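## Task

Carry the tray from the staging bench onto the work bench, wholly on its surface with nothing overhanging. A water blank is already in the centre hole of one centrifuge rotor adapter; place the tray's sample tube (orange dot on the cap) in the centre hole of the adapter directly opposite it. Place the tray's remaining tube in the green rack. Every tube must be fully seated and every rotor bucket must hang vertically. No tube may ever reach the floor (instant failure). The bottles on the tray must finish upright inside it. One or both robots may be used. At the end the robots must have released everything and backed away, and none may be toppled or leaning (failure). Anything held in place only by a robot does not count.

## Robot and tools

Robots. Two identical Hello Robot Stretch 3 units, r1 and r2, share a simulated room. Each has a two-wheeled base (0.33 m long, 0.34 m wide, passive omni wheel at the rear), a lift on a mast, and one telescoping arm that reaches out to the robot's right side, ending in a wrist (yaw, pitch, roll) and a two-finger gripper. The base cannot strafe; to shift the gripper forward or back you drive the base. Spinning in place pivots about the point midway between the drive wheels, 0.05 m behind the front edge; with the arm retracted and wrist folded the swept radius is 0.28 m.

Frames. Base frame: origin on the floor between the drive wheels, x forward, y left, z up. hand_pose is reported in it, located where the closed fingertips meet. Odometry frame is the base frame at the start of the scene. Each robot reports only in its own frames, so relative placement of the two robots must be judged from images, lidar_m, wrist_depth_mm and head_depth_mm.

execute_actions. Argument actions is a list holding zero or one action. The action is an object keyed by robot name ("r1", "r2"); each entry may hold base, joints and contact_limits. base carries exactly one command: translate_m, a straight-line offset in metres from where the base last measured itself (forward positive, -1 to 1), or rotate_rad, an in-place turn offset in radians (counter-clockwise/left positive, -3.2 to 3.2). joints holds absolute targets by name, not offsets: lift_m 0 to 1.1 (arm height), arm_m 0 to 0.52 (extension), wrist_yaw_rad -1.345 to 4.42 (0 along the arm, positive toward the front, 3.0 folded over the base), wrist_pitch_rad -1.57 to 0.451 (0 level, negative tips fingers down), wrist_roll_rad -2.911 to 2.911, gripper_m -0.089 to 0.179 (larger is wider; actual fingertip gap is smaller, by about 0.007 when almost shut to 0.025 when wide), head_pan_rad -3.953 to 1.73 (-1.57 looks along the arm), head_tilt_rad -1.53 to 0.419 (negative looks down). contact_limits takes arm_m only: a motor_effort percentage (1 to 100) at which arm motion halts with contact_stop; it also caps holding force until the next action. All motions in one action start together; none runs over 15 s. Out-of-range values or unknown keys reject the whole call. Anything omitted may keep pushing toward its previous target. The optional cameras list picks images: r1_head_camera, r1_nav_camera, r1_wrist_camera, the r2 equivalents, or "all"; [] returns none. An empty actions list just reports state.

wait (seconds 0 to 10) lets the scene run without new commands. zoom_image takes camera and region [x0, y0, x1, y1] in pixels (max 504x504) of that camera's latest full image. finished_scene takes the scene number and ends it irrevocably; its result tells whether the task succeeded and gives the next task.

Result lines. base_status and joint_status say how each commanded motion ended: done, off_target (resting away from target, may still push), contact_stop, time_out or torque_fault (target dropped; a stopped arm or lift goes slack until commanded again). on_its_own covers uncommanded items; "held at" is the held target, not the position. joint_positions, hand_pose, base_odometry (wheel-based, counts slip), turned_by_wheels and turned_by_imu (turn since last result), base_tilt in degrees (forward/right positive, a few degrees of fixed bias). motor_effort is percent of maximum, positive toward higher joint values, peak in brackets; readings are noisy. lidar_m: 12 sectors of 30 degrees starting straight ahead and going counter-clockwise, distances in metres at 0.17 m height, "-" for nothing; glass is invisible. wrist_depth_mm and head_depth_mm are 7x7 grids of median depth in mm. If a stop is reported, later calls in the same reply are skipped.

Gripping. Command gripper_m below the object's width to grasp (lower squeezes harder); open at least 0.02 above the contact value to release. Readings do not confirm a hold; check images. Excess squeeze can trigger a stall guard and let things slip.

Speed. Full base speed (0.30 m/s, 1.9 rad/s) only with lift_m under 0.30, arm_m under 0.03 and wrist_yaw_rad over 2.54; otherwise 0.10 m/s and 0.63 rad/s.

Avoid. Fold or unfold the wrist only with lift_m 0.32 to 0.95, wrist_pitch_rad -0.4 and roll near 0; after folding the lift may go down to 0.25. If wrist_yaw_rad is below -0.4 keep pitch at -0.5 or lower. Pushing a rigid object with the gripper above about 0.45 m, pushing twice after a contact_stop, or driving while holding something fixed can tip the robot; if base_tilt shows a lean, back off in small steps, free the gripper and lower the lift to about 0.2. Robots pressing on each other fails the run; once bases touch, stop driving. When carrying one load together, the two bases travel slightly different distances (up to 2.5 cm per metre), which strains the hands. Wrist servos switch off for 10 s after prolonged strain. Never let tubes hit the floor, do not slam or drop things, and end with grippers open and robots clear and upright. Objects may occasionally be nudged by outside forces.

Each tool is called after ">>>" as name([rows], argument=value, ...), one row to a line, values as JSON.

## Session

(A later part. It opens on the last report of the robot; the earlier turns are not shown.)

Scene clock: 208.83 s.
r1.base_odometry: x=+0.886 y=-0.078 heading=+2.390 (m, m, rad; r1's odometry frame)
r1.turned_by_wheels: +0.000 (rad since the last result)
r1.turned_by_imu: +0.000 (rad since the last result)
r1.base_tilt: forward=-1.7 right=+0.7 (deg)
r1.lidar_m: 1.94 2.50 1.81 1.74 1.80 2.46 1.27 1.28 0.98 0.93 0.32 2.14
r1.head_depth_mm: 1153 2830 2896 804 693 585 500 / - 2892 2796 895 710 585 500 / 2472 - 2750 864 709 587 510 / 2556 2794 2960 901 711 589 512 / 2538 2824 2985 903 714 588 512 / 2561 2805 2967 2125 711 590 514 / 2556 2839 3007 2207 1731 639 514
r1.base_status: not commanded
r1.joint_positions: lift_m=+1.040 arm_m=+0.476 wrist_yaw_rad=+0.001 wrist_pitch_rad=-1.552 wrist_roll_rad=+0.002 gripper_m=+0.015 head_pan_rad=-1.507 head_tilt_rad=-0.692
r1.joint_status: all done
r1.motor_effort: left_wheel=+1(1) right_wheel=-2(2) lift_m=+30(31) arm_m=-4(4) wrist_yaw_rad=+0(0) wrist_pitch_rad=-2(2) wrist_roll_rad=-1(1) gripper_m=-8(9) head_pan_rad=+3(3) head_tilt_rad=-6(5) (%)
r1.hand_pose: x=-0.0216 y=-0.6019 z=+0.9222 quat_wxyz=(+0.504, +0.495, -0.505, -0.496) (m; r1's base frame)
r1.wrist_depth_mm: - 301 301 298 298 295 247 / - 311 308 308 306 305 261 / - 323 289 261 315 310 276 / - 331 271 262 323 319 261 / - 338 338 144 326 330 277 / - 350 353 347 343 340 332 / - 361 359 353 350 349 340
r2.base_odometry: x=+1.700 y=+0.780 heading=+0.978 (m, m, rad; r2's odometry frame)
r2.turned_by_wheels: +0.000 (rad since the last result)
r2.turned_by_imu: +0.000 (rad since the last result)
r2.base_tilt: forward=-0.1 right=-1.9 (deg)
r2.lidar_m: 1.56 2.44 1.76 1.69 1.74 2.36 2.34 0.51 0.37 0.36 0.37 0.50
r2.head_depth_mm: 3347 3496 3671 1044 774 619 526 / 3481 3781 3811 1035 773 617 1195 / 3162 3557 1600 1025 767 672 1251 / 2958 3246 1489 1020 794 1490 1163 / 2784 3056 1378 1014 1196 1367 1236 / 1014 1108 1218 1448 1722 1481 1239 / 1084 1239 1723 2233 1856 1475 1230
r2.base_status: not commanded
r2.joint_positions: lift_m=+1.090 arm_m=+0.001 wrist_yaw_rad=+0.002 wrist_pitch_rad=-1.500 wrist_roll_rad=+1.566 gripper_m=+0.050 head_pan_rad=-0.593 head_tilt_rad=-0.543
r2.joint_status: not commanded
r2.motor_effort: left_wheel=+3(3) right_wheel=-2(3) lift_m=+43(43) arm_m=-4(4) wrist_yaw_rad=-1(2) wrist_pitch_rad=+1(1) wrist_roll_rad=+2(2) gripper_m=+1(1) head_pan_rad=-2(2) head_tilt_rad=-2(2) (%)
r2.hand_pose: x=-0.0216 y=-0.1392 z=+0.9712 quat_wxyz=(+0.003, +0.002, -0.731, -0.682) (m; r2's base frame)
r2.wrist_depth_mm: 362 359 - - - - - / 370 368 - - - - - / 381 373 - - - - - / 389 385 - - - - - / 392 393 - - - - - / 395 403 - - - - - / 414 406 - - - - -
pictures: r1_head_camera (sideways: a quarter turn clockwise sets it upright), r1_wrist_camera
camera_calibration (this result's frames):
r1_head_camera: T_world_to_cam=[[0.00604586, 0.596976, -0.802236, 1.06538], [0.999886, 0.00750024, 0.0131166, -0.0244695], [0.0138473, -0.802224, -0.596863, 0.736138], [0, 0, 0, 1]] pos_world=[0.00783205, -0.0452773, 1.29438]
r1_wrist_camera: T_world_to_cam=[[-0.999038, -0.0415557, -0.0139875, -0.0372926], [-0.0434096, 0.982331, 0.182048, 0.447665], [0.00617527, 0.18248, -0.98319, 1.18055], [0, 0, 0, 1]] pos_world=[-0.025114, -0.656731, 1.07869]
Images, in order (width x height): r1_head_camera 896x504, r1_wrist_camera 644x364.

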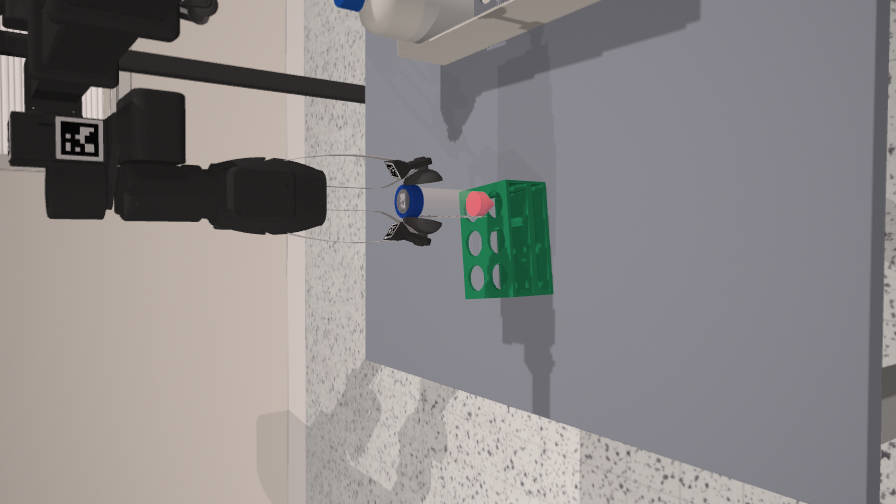

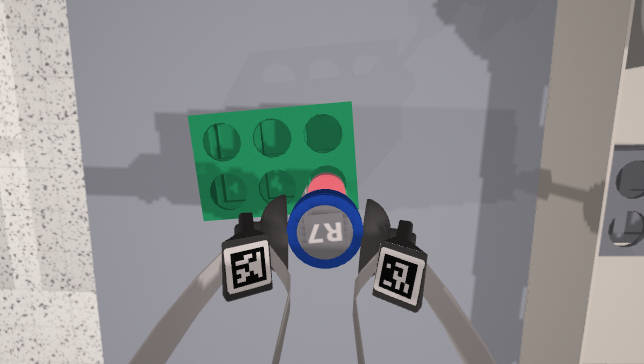

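>>> execute_actions([
  {"r1":{"joints":{"lift_m":0.992}}},
], cameras=["r1_wrist_camera"])

>>> execute_actions([
  {"r1":{"joints":{"gripper_m":0.06}}},
], cameras=[])

>>> execute_actions([
  {"r1":{"joints":{"lift_m":1.08}}},
], cameras=["r1_head_camera"])

>>> execute_actions([
  {"r1":{"base":{"translate_m":-0.322},"joints":{"arm_m":0.491}}},
], cameras=[])

>>> execute_actions([
  {"r1":{"joints":{"lift_m":1.02,"head_pan_rad":-2.6,"head_tilt_rad":-0.6}}},
], cameras=["r1_wrist_camera","r1_head_camera"])

Scene clock: 217.10 s.
r1.base_odometry: x=+0.886 y=-0.078 heading=+2.390 (m, m, rad; r1's odometry frame)
r1.turned_by_wheels: +0.000 (rad since the last result)
r1.turned_by_imu: +0.000 (rad since the last result)
r1.base_tilt: forward=-1.7 right=+0.7 (deg)
r1.lidar_m: 1.94 2.50 1.81 1.74 1.80 2.45 1.27 1.28 0.97 0.94 0.32 2.14
r1.head_depth_mm: 1243 - 2768 802 695 583 499 / 2509 2751 2767 901 708 584 500 / 2497 - 2668 883 709 586 509 / 2531 2811 2988 902 711 587 510 / 2535 2835 3028 904 712 588 512 / 2544 2827 2980 2112 716 588 513 / 2597 2840 2971 2215 1735 638 515
r1.base_status: not commanded
r1.joint_positions: lift_m=+0.992 arm_m=+0.476 wrist_yaw_rad=+0.001 wrist_pitch_rad=-1.552 wrist_roll_rad=+0.002 gripper_m=+0.015 head_pan_rad=-1.507 head_tilt_rad=-0.692
r1.joint_status: all done
r1.motor_effort: left_wheel=+1(1) right_wheel=-2(2) lift_m=+30(31) arm_m=-4(4) wrist_yaw_rad=+0(0) wrist_pitch_rad=-2(2) wrist_roll_rad=-1(1) gripper_m=-8(9) head_pan_rad=+3(3) head_tilt_rad=-6(5) (%)
r1.hand_pose: x=-0.0216 y=-0.6019 z=+0.8742 quat_wxyz=(+0.504, +0.495, -0.505, -0.496) (m; r1's base frame)
r1.wrist_depth_mm: 260 256 255 254 252 249 247 / 264 264 262 259 260 259 246 / 276 269 241 211 264 266 248 / 284 279 215 212 273 273 248 / - 286 252 144 280 281 250 / - 296 297 294 291 289 248 / - 303 303 300 301 300 250
r2.base_odometry: x=+1.700 y=+0.780 heading=+0.978 (m, m, rad; r2's odometry frame)
r2.turned_by_wheels: +0.000 (rad since the last result)
r2.turned_by_imu: +0.000 (rad since the last result)
r2.base_tilt: forward=-0.1 right=-2.1 (deg)
r2.lidar_m: 1.56 2.44 1.77 1.69 1.75 2.36 2.34 0.51 0.37 0.36 0.37 0.49
r2.head_depth_mm: 3349 3579 3627 1043 776 618 526 / 3389 3804 3890 1034 772 614 1194 / 3185 3554 1611 1027 770 670 1249 / 2949 3286 1489 1018 795 1485 1160 / 2794 3059 1374 1015 1192 1365 1238 / 1013 1108 1218 1454 1717 1474 1236 / 1090 1235 1727 2233 1844 1472 1231
r2.base_status: not commanded
r2.joint_positions: lift_m=+1.090 arm_m=+0.001 wrist_yaw_rad=+0.002 wrist_pitch_rad=-1.500 wrist_roll_rad=+1.566 gripper_m=+0.050 head_pan_rad=-0.593 head_tilt_rad=-0.543
r2.joint_status: not commanded
r2.motor_effort: left_wheel=+3(4) right_wheel=-2(3) lift_m=+43(43) arm_m=-4(4) wrist_yaw_rad=-2(1) wrist_pitch_rad=+1(1) wrist_roll_rad=+2(2) gripper_m=+1(1) head_pan_rad=-2(2) head_tilt_rad=-2(2) (%)
r2.hand_pose: x=-0.0216 y=-0.1392 z=+0.9712 quat_wxyz=(+0.003, +0.002, -0.731, -0.682) (m; r2's base frame)
r2.wrist_depth_mm: 362 360 - - - - - / 370 365 - - - - - / 376 374 - - - - - / 381 385 - - - - - / 395 386 - - - - - / 406 398 - - - - - / 412 407 - - - - -
pictures: r1_wrist_camera
camera_calibration (this result's frames):
r1_wrist_camera: T_world_to_cam=[[-0.999038, -0.0415559, -0.0139875, -0.0379641], [-0.0434098, 0.982331, 0.182048, 0.456401], [0.00617523, 0.18248, -0.98319, 1.13336], [0, 0, 0, 1]] pos_world=[-0.025114, -0.65673, 1.03069]
Images, in order (width x height): r1_wrist_camera 644x364.

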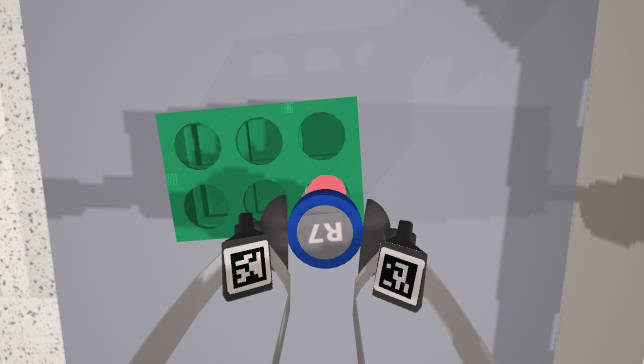

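Scene clock: 218.03 s.
r1.base_odometry: x=+0.886 y=-0.078 heading=+2.390 (m, m, rad; r1's odometry frame)
r1.turned_by_wheels: +0.000 (rad since the last result)
r1.turned_by_imu: +0.000 (rad since the last result)
r1.base_tilt: forward=-1.7 right=+0.6 (deg)
r1.lidar_m: 1.95 2.49 1.82 1.74 1.80 2.46 1.27 1.28 0.97 0.94 0.32 2.13
r1.head_depth_mm: 1236 - 2793 804 694 585 499 / 2487 2738 2788 898 708 586 499 / 2515 - 2649 881 708 587 511 / 2538 2822 2978 901 709 587 512 / 2525 2791 2988 904 714 590 512 / 2578 2820 2956 2117 713 589 512 / 2586 2819 2993 2214 1734 637 514
r1.base_status: not commanded
r1.joint_positions: lift_m=+0.992 arm_m=+0.476 wrist_yaw_rad=+0.001 wrist_pitch_rad=-1.552 wrist_roll_rad=+0.002 gripper_m=+0.060 head_pan_rad=-1.507 head_tilt_rad=-0.692
r1.joint_status: all done
r1.motor_effort: left_wheel=+1(1) right_wheel=-2(2) lift_m=+30(30) arm_m=-4(4) wrist_yaw_rad=+0(1) wrist_pitch_rad=-2(2) wrist_roll_rad=+0(1) gripper_m=-1(82) head_pan_rad=+3(2) head_tilt_rad=-6(6) (%)
r1.hand_pose: x=-0.0216 y=-0.6019 z=+0.8742 quat_wxyz=(+0.504, +0.495, -0.505, -0.496) (m; r1's base frame)
r1.wrist_depth_mm: 261 256 253 255 252 250 246 / 267 263 263 260 258 256 249 / 274 270 239 210 266 263 248 / 284 281 216 212 272 273 250 / - 289 250 155 279 280 250 / - 295 299 293 289 287 249 / - 302 303 299 300 298 249
r2.base_odometry: x=+1.700 y=+0.780 heading=+0.978 (m, m, rad; r2's odometry frame)
r2.turned_by_wheels: +0.000 (rad since the last result)
r2.turned_by_imu: +0.000 (rad since the last result)
r2.base_tilt: forward=+0.0 right=-2.0 (deg)
r2.lidar_m: 1.56 2.43 1.76 1.69 1.75 2.35 2.34 0.51 0.37 0.36 0.37 0.50
r2.head_depth_mm: 3360 3512 3677 1039 776 618 527 / 3392 3829 3887 1035 772 616 1197 / 3160 3519 1597 1031 766 670 1253 / 2978 3273 1474 1023 794 1489 1161 / 2802 3051 1383 1013 1190 1364 1234 / 1011 1105 1215 1465 1707 1479 1232 / 1087 1236 1728 2227 1836 1484 1231
r2.base_status: not commanded
r2.joint_positions: lift_m=+1.090 arm_m=+0.001 wrist_yaw_rad=+0.002 wrist_pitch_rad=-1.500 wrist_roll_rad=+1.566 gripper_m=+0.050 head_pan_rad=-0.593 head_tilt_rad=-0.543
r2.joint_status: not commanded
r2.motor_effort: left_wheel=+4(3) right_wheel=-3(3) lift_m=+43(43) arm_m=-5(4) wrist_yaw_rad=-1(0) wrist_pitch_rad=+1(1) wrist_roll_rad=+2(2) gripper_m=+1(1) head_pan_rad=-2(2) head_tilt_rad=-2(3) (%)
r2.hand_pose: x=-0.0216 y=-0.1392 z=+0.9712 quat_wxyz=(+0.003, +0.002, -0.731, -0.682) (m; r2's base frame)
r2.wrist_depth_mm: 364 362 - - - - - / 369 369 - - - - - / 379 370 - - - - - / 384 385 - - - - - / 394 394 - - - - - / 403 402 - - - - - / 408 405 - - - - -
pictures: none
No camera images: the call's "cameras" was empty. Leave "cameras" out to get every camera's image.

Scene clock: 219.67 s.
r1.base_odometry: x=+0.886 y=-0.078 heading=+2.390 (m, m, rad; r1's odometry frame)
r1.turned_by_wheels: +0.000 (rad since the last result)
r1.turned_by_imu: +0.000 (rad since the last result)
r1.base_tilt: forward=-1.8 right=+0.7 (deg)
r1.lidar_m: 1.94 2.48 1.81 1.75 1.80 2.47 1.27 1.28 0.97 0.93 0.32 2.14
r1.head_depth_mm: 2484 2767 2958 802 695 585 498 / 2520 2762 2797 896 709 584 499 / - - 2828 866 711 587 510 / 2560 2818 2985 901 713 589 512 / 2569 2778 2950 903 711 589 512 / 2556 2781 2967 2097 713 589 513 / 2543 2872 3010 2220 1740 637 514
r1.base_status: not commanded
r1.joint_positions: lift_m=+1.080 arm_m=+0.476 wrist_yaw_rad=+0.001 wrist_pitch_rad=-1.552 wrist_roll_rad=+0.002 gripper_m=+0.060 head_pan_rad=-1.507 head_tilt_rad=-0.692
r1.joint_status: all done
r1.motor_effort: left_wheel=+1(1) right_wheel=-2(2) lift_m=+39(41) arm_m=-4(4) wrist_yaw_rad=-1(1) wrist_pitch_rad=-2(2) wrist_roll_rad=-1(1) gripper_m=+0(0) head_pan_rad=+2(3) head_tilt_rad=-5(5) (%)
r1.hand_pose: x=-0.0216 y=-0.6019 z=+0.9619 quat_wxyz=(+0.504, +0.495, -0.505, -0.496) (m; r1's base frame)
r1.wrist_depth_mm: - 342 337 337 333 334 260 / - 351 346 344 345 340 289 / - 360 353 300 348 347 341 / - 371 334 301 365 353 298 / - 381 380 373 373 369 336 / - 400 397 389 391 380 378 / - 409 401 403 399 355 384
r2.base_odometry: x=+1.700 y=+0.780 heading=+0.978 (m, m, rad; r2's odometry frame)
r2.turned_by_wheels: +0.000 (rad since the last result)
r2.turned_by_imu: +0.000 (rad since the last result)
r2.base_tilt: forward=-0.1 right=-1.9 (deg)
r2.lidar_m: 1.55 2.44 1.76 1.69 1.75 2.35 2.34 0.51 0.37 0.36 0.37 0.50
r2.head_depth_mm: 3283 3544 3594 1041 775 619 527 / 3425 3768 3838 1033 771 616 1198 / 3235 3590 1605 1026 768 671 1248 / 2975 3266 1491 1023 793 1494 1161 / 2767 3069 1381 1015 1188 1363 1238 / 1015 1105 1211 1449 1711 1473 1227 / 1086 1241 1722 2234 1848 1480 1234
r2.base_status: not commanded
r2.joint_positions: lift_m=+1.090 arm_m=+0.001 wrist_yaw_rad=+0.002 wrist_pitch_rad=-1.500 wrist_roll_rad=+1.566 gripper_m=+0.050 head_pan_rad=-0.593 head_tilt_rad=-0.543
r2.joint_status: not commanded
r2.motor_effort: left_wheel=+3(3) right_wheel=-2(3) lift_m=+43(43) arm_m=-4(4) wrist_yaw_rad=-1(1) wrist_pitch_rad=+1(1) wrist_roll_rad=+2(2) gripper_m=+1(1) head_pan_rad=-3(3) head_tilt_rad=-3(3) (%)
r2.hand_pose: x=-0.0216 y=-0.1392 z=+0.9712 quat_wxyz=(+0.003, +0.002, -0.731, -0.682) (m; r2's base frame)
r2.wrist_depth_mm: 362 363 - - - - - / 371 367 - - - - - / 380 374 - - - - - / 385 381 - - - - - / 399 387 - - - - - / 406 397 - - - - - / 412 409 - - - - -
pictures: r1_head_camera (sideways: a quarter turn clockwise sets it upright)
camera_calibration (this result's frames):
r1_head_camera: T_world_to_cam=[[0.00604587, 0.596976, -0.802236, 1.06538], [0.999886, 0.00750024, 0.0131166, -0.0244695], [0.0138473, -0.802224, -0.596863, 0.736137], [0, 0, 0, 1]] pos_world=[0.00783205, -0.0452773, 1.29438]
Images, in order (width x height): r1_head_camera 896x504.

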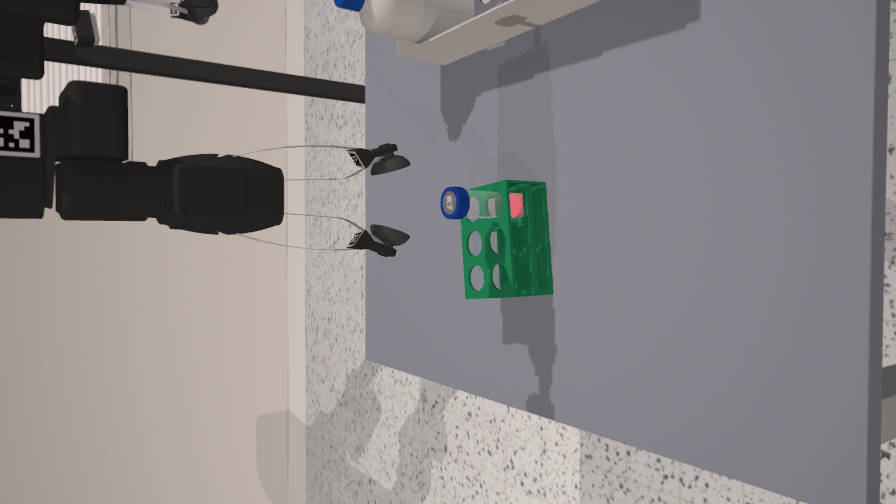

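Scene clock: 224.03 s.
r1.base_odometry: x=+1.121 y=-0.298 heading=+2.391 (m, m, rad; r1's odometry frame)
r1.turned_by_wheels: +0.000 (rad since the last result)
r1.turned_by_imu: +0.000 (rad since the last result)
r1.base_tilt: forward=-1.6 right=+0.7 (deg)
r1.lidar_m: 2.26 2.49 1.81 1.74 1.81 2.46 1.13 0.96 0.98 0.94 0.97 0.55
r1.head_depth_mm: 2563 2788 2964 861 554 582 508 / 2483 2798 2934 868 689 581 510 / - - 2970 863 692 580 511 / 2500 2815 2959 824 691 580 513 / 2529 2808 2975 872 694 590 512 / 2552 2842 2966 907 716 589 513 / 2572 2847 3003 910 718 592 514
r1.base_status: done
r1.joint_positions: lift_m=+1.080 arm_m=+0.491 wrist_yaw_rad=+0.001 wrist_pitch_rad=-1.552 wrist_roll_rad=+0.002 gripper_m=+0.060 head_pan_rad=-1.507 head_tilt_rad=-0.692
r1.joint_status: all done
r1.motor_effort: left_wheel=+1(1) right_wheel=-2(5) lift_m=+39(38) arm_m=+4(4) wrist_yaw_rad=-1(1) wrist_pitch_rad=-2(2) wrist_roll_rad=-1(1) gripper_m=+0(1) head_pan_rad=+3(3) head_tilt_rad=-5(5) (%)
r1.hand_pose: x=-0.0216 y=-0.6162 z=+0.9619 quat_wxyz=(+0.504, +0.495, -0.505, -0.496) (m; r1's base frame)
r1.wrist_depth_mm: 343 344 203 334 334 329 328 / 356 352 311 344 343 336 340 / 361 364 346 355 350 319 349 / 369 372 311 297 304 299 357 / 390 383 345 364 334 316 367 / 393 397 389 386 387 373 377 / 407 409 396 394 365 319 389
r2.base_odometry: x=+1.700 y=+0.780 heading=+0.978 (m, m, rad; r2's odometry frame)
r2.turned_by_wheels: +0.000 (rad since the last result)
r2.turned_by_imu: +0.000 (rad since the last result)
r2.base_tilt: forward=-0.1 right=-2.0 (deg)
r2.lidar_m: 1.56 2.44 1.76 1.69 1.74 2.36 2.35 0.51 0.37 0.36 0.37 0.50
r2.head_depth_mm: 3342 3588 3639 1045 778 619 526 / 3472 3743 3927 1034 773 615 1190 / 3187 3568 1590 1033 767 670 1246 / 2978 3344 1488 1022 789 1487 1161 / 2772 3077 1383 1010 1193 1368 1236 / 1015 1104 1218 1444 1718 1479 1233 / 1083 1235 1727 2230 1845 1474 1233
r2.base_status: not commanded
r2.joint_positions: lift_m=+1.090 arm_m=+0.001 wrist_yaw_rad=+0.002 wrist_pitch_rad=-1.500 wrist_roll_rad=+1.566 gripper_m=+0.050 head_pan_rad=-0.593 head_tilt_rad=-0.543
r2.joint_status: not commanded
r2.motor_effort: left_wheel=+3(3) right_wheel=-3(2) lift_m=+44(43) arm_m=-4(4) wrist_yaw_rad=-1(2) wrist_pitch_rad=+1(1) wrist_roll_rad=+1(2) gripper_m=+1(1) head_pan_rad=-2(3) head_tilt_rad=-2(3) (%)
r2.hand_pose: x=-0.0216 y=-0.1392 z=+0.9712 quat_wxyz=(+0.003, +0.002, -0.731, -0.682) (m; r2's base frame)
r2.wrist_depth_mm: 361 362 - - - - - / 369 366 - - - - - / 380 372 - - - - - / 385 382 - - - - - / 393 390 - - - - - / 403 402 - - - - - / 410 411 - - - - -
pictures: none
No camera images: the call's "cameras" was empty. Leave "cameras" out to get every camera's image.

Scene clock: 225.40 s.
r1.base_odometry: x=+1.121 y=-0.298 heading=+2.391 (m, m, rad; r1's odometry frame)
r1.turned_by_wheels: +0.000 (rad since the last result)
r1.turned_by_imu: +0.000 (rad since the last result)
r1.base_tilt: forward=-1.6 right=+0.6 (deg)
r1.lidar_m: 2.26 2.49 1.82 1.74 1.80 2.46 1.13 0.96 0.98 0.94 0.97 0.55
r1.head_depth_mm: 2494 2691 1590 1620 - - - / 2614 2850 1370 1327 - - - / 2733 2984 1410 1386 - - - / 1465 1606 1489 - - - 1215 / 1279 1388 1511 - - - 1240 / 3290 3616 3787 - - - 540 / 3358 3592 3701 - - 600 530
r1.base_status: not commanded
r1.joint_positions: lift_m=+1.020 arm_m=+0.491 wrist_yaw_rad=+0.001 wrist_pitch_rad=-1.552 wrist_roll_rad=+0.002 gripper_m=+0.060 head_pan_rad=-2.593 head_tilt_rad=-0.607
r1.joint_status: all done
r1.motor_effort: left_wheel=+1(1) right_wheel=-2(2) lift_m=+30(32) arm_m=+4(4) wrist_yaw_rad=-1(1) wrist_pitch_rad=-2(2) wrist_roll_rad=-2(0) gripper_m=+0(0) head_pan_rad=-2(40) head_tilt_rad=+4(18) (%)
r1.hand_pose: x=-0.0216 y=-0.6162 z=+0.9022 quat_wxyz=(+0.504, +0.495, -0.505, -0.496) (m; r1's base frame)
r1.wrist_depth_mm: 283 217 180 276 277 275 234 / 290 289 286 286 283 280 246 / 299 297 295 294 291 287 261 / 313 307 248 239 251 257 248 / 322 317 248 249 245 249 300 / 330 326 328 321 321 313 312 / 342 340 329 329 326 282 323
r2.base_odometry: x=+1.700 y=+0.780 heading=+0.978 (m, m, rad; r2's odometry frame)
r2.turned_by_wheels: +0.000 (rad since the last result)
r2.turned_by_imu: +0.000 (rad since the last result)
r2.base_tilt: forward=-0.1 right=-2.2 (deg)
r2.lidar_m: 1.56 2.44 1.76 1.69 1.75 2.36 2.35 0.51 0.37 0.36 0.37 0.50
r2.head_depth_mm: 3370 3584 3573 1045 777 618 528 / 3412 3837 3840 1035 770 617 1198 / 3184 3531 1597 1028 768 670 1250 / 2964 3263 1489 1024 792 1494 1161 / 2801 3099 1378 1014 1187 1364 1239 / 1017 1106 1219 1449 1720 1481 1238 / 1090 1235 1720 2232 1835 1477 1232
r2.base_status: not commanded
r2.joint_positions: lift_m=+1.090 arm_m=+0.001 wrist_yaw_rad=+0.002 wrist_pitch_rad=-1.500 wrist_roll_rad=+1.566 gripper_m=+0.050 head_pan_rad=-0.593 head_tilt_rad=-0.543
r2.joint_status: not commanded
r2.motor_effort: left_wheel=+3(3) right_wheel=-2(3) lift_m=+43(43) arm_m=-4(4) wrist_yaw_rad=-2(1) wrist_pitch_rad=+1(1) wrist_roll_rad=+2(1) gripper_m=+1(0) head_pan_rad=-2(3) head_tilt_rad=-2(2) (%)
r2.hand_pose: x=-0.0216 y=-0.1392 z=+0.9712 quat_wxyz=(+0.003, +0.002, -0.731, -0.682) (m; r2's base frame)
r2.wrist_depth_mm: 361 360 - - - - - / 370 367 - - - - - / 380 371 - - - - - / 386 383 - - - - - / 392 390 - - - - - / 404 399 - - - - - / 414 409 - - - - -
pictures: r1_head_camera (sideways: a quarter turn clockwise sets it upright), r1_wrist_camera
camera_calibration (this result's frames):
r1_head_camera: T_world_to_cam=[[0.470923, 0.23614, -0.849982, 1.1248], [0.473763, -0.880471, 0.0178727, -0.0274538], [-0.744164, -0.411107, -0.526509, 0.649231], [0, 0, 0, 1]] pos_world=[-0.0335529, -0.0228791, 1.29837]
r1_wrist_camera: T_world_to_cam=[[-0.999038, -0.041556, -0.013988, -0.0381671], [-0.0434101, 0.982329, 0.182058, 0.465359], [0.00617518, 0.18249, -0.983188, 1.16351], [0, 0, 0, 1]] pos_world=[-0.025114, -0.67105, 1.05869]
Images, in order (width x height): r1_head_camera 896x504, r1_wrist_camera 644x364.

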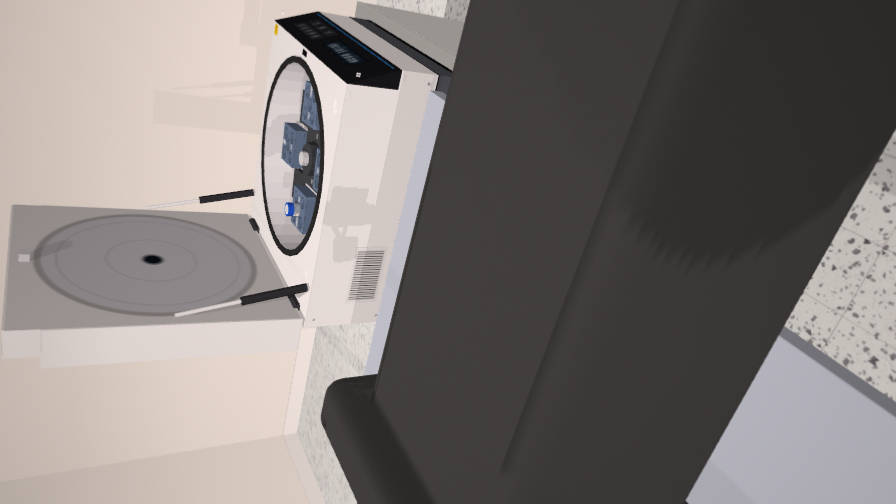

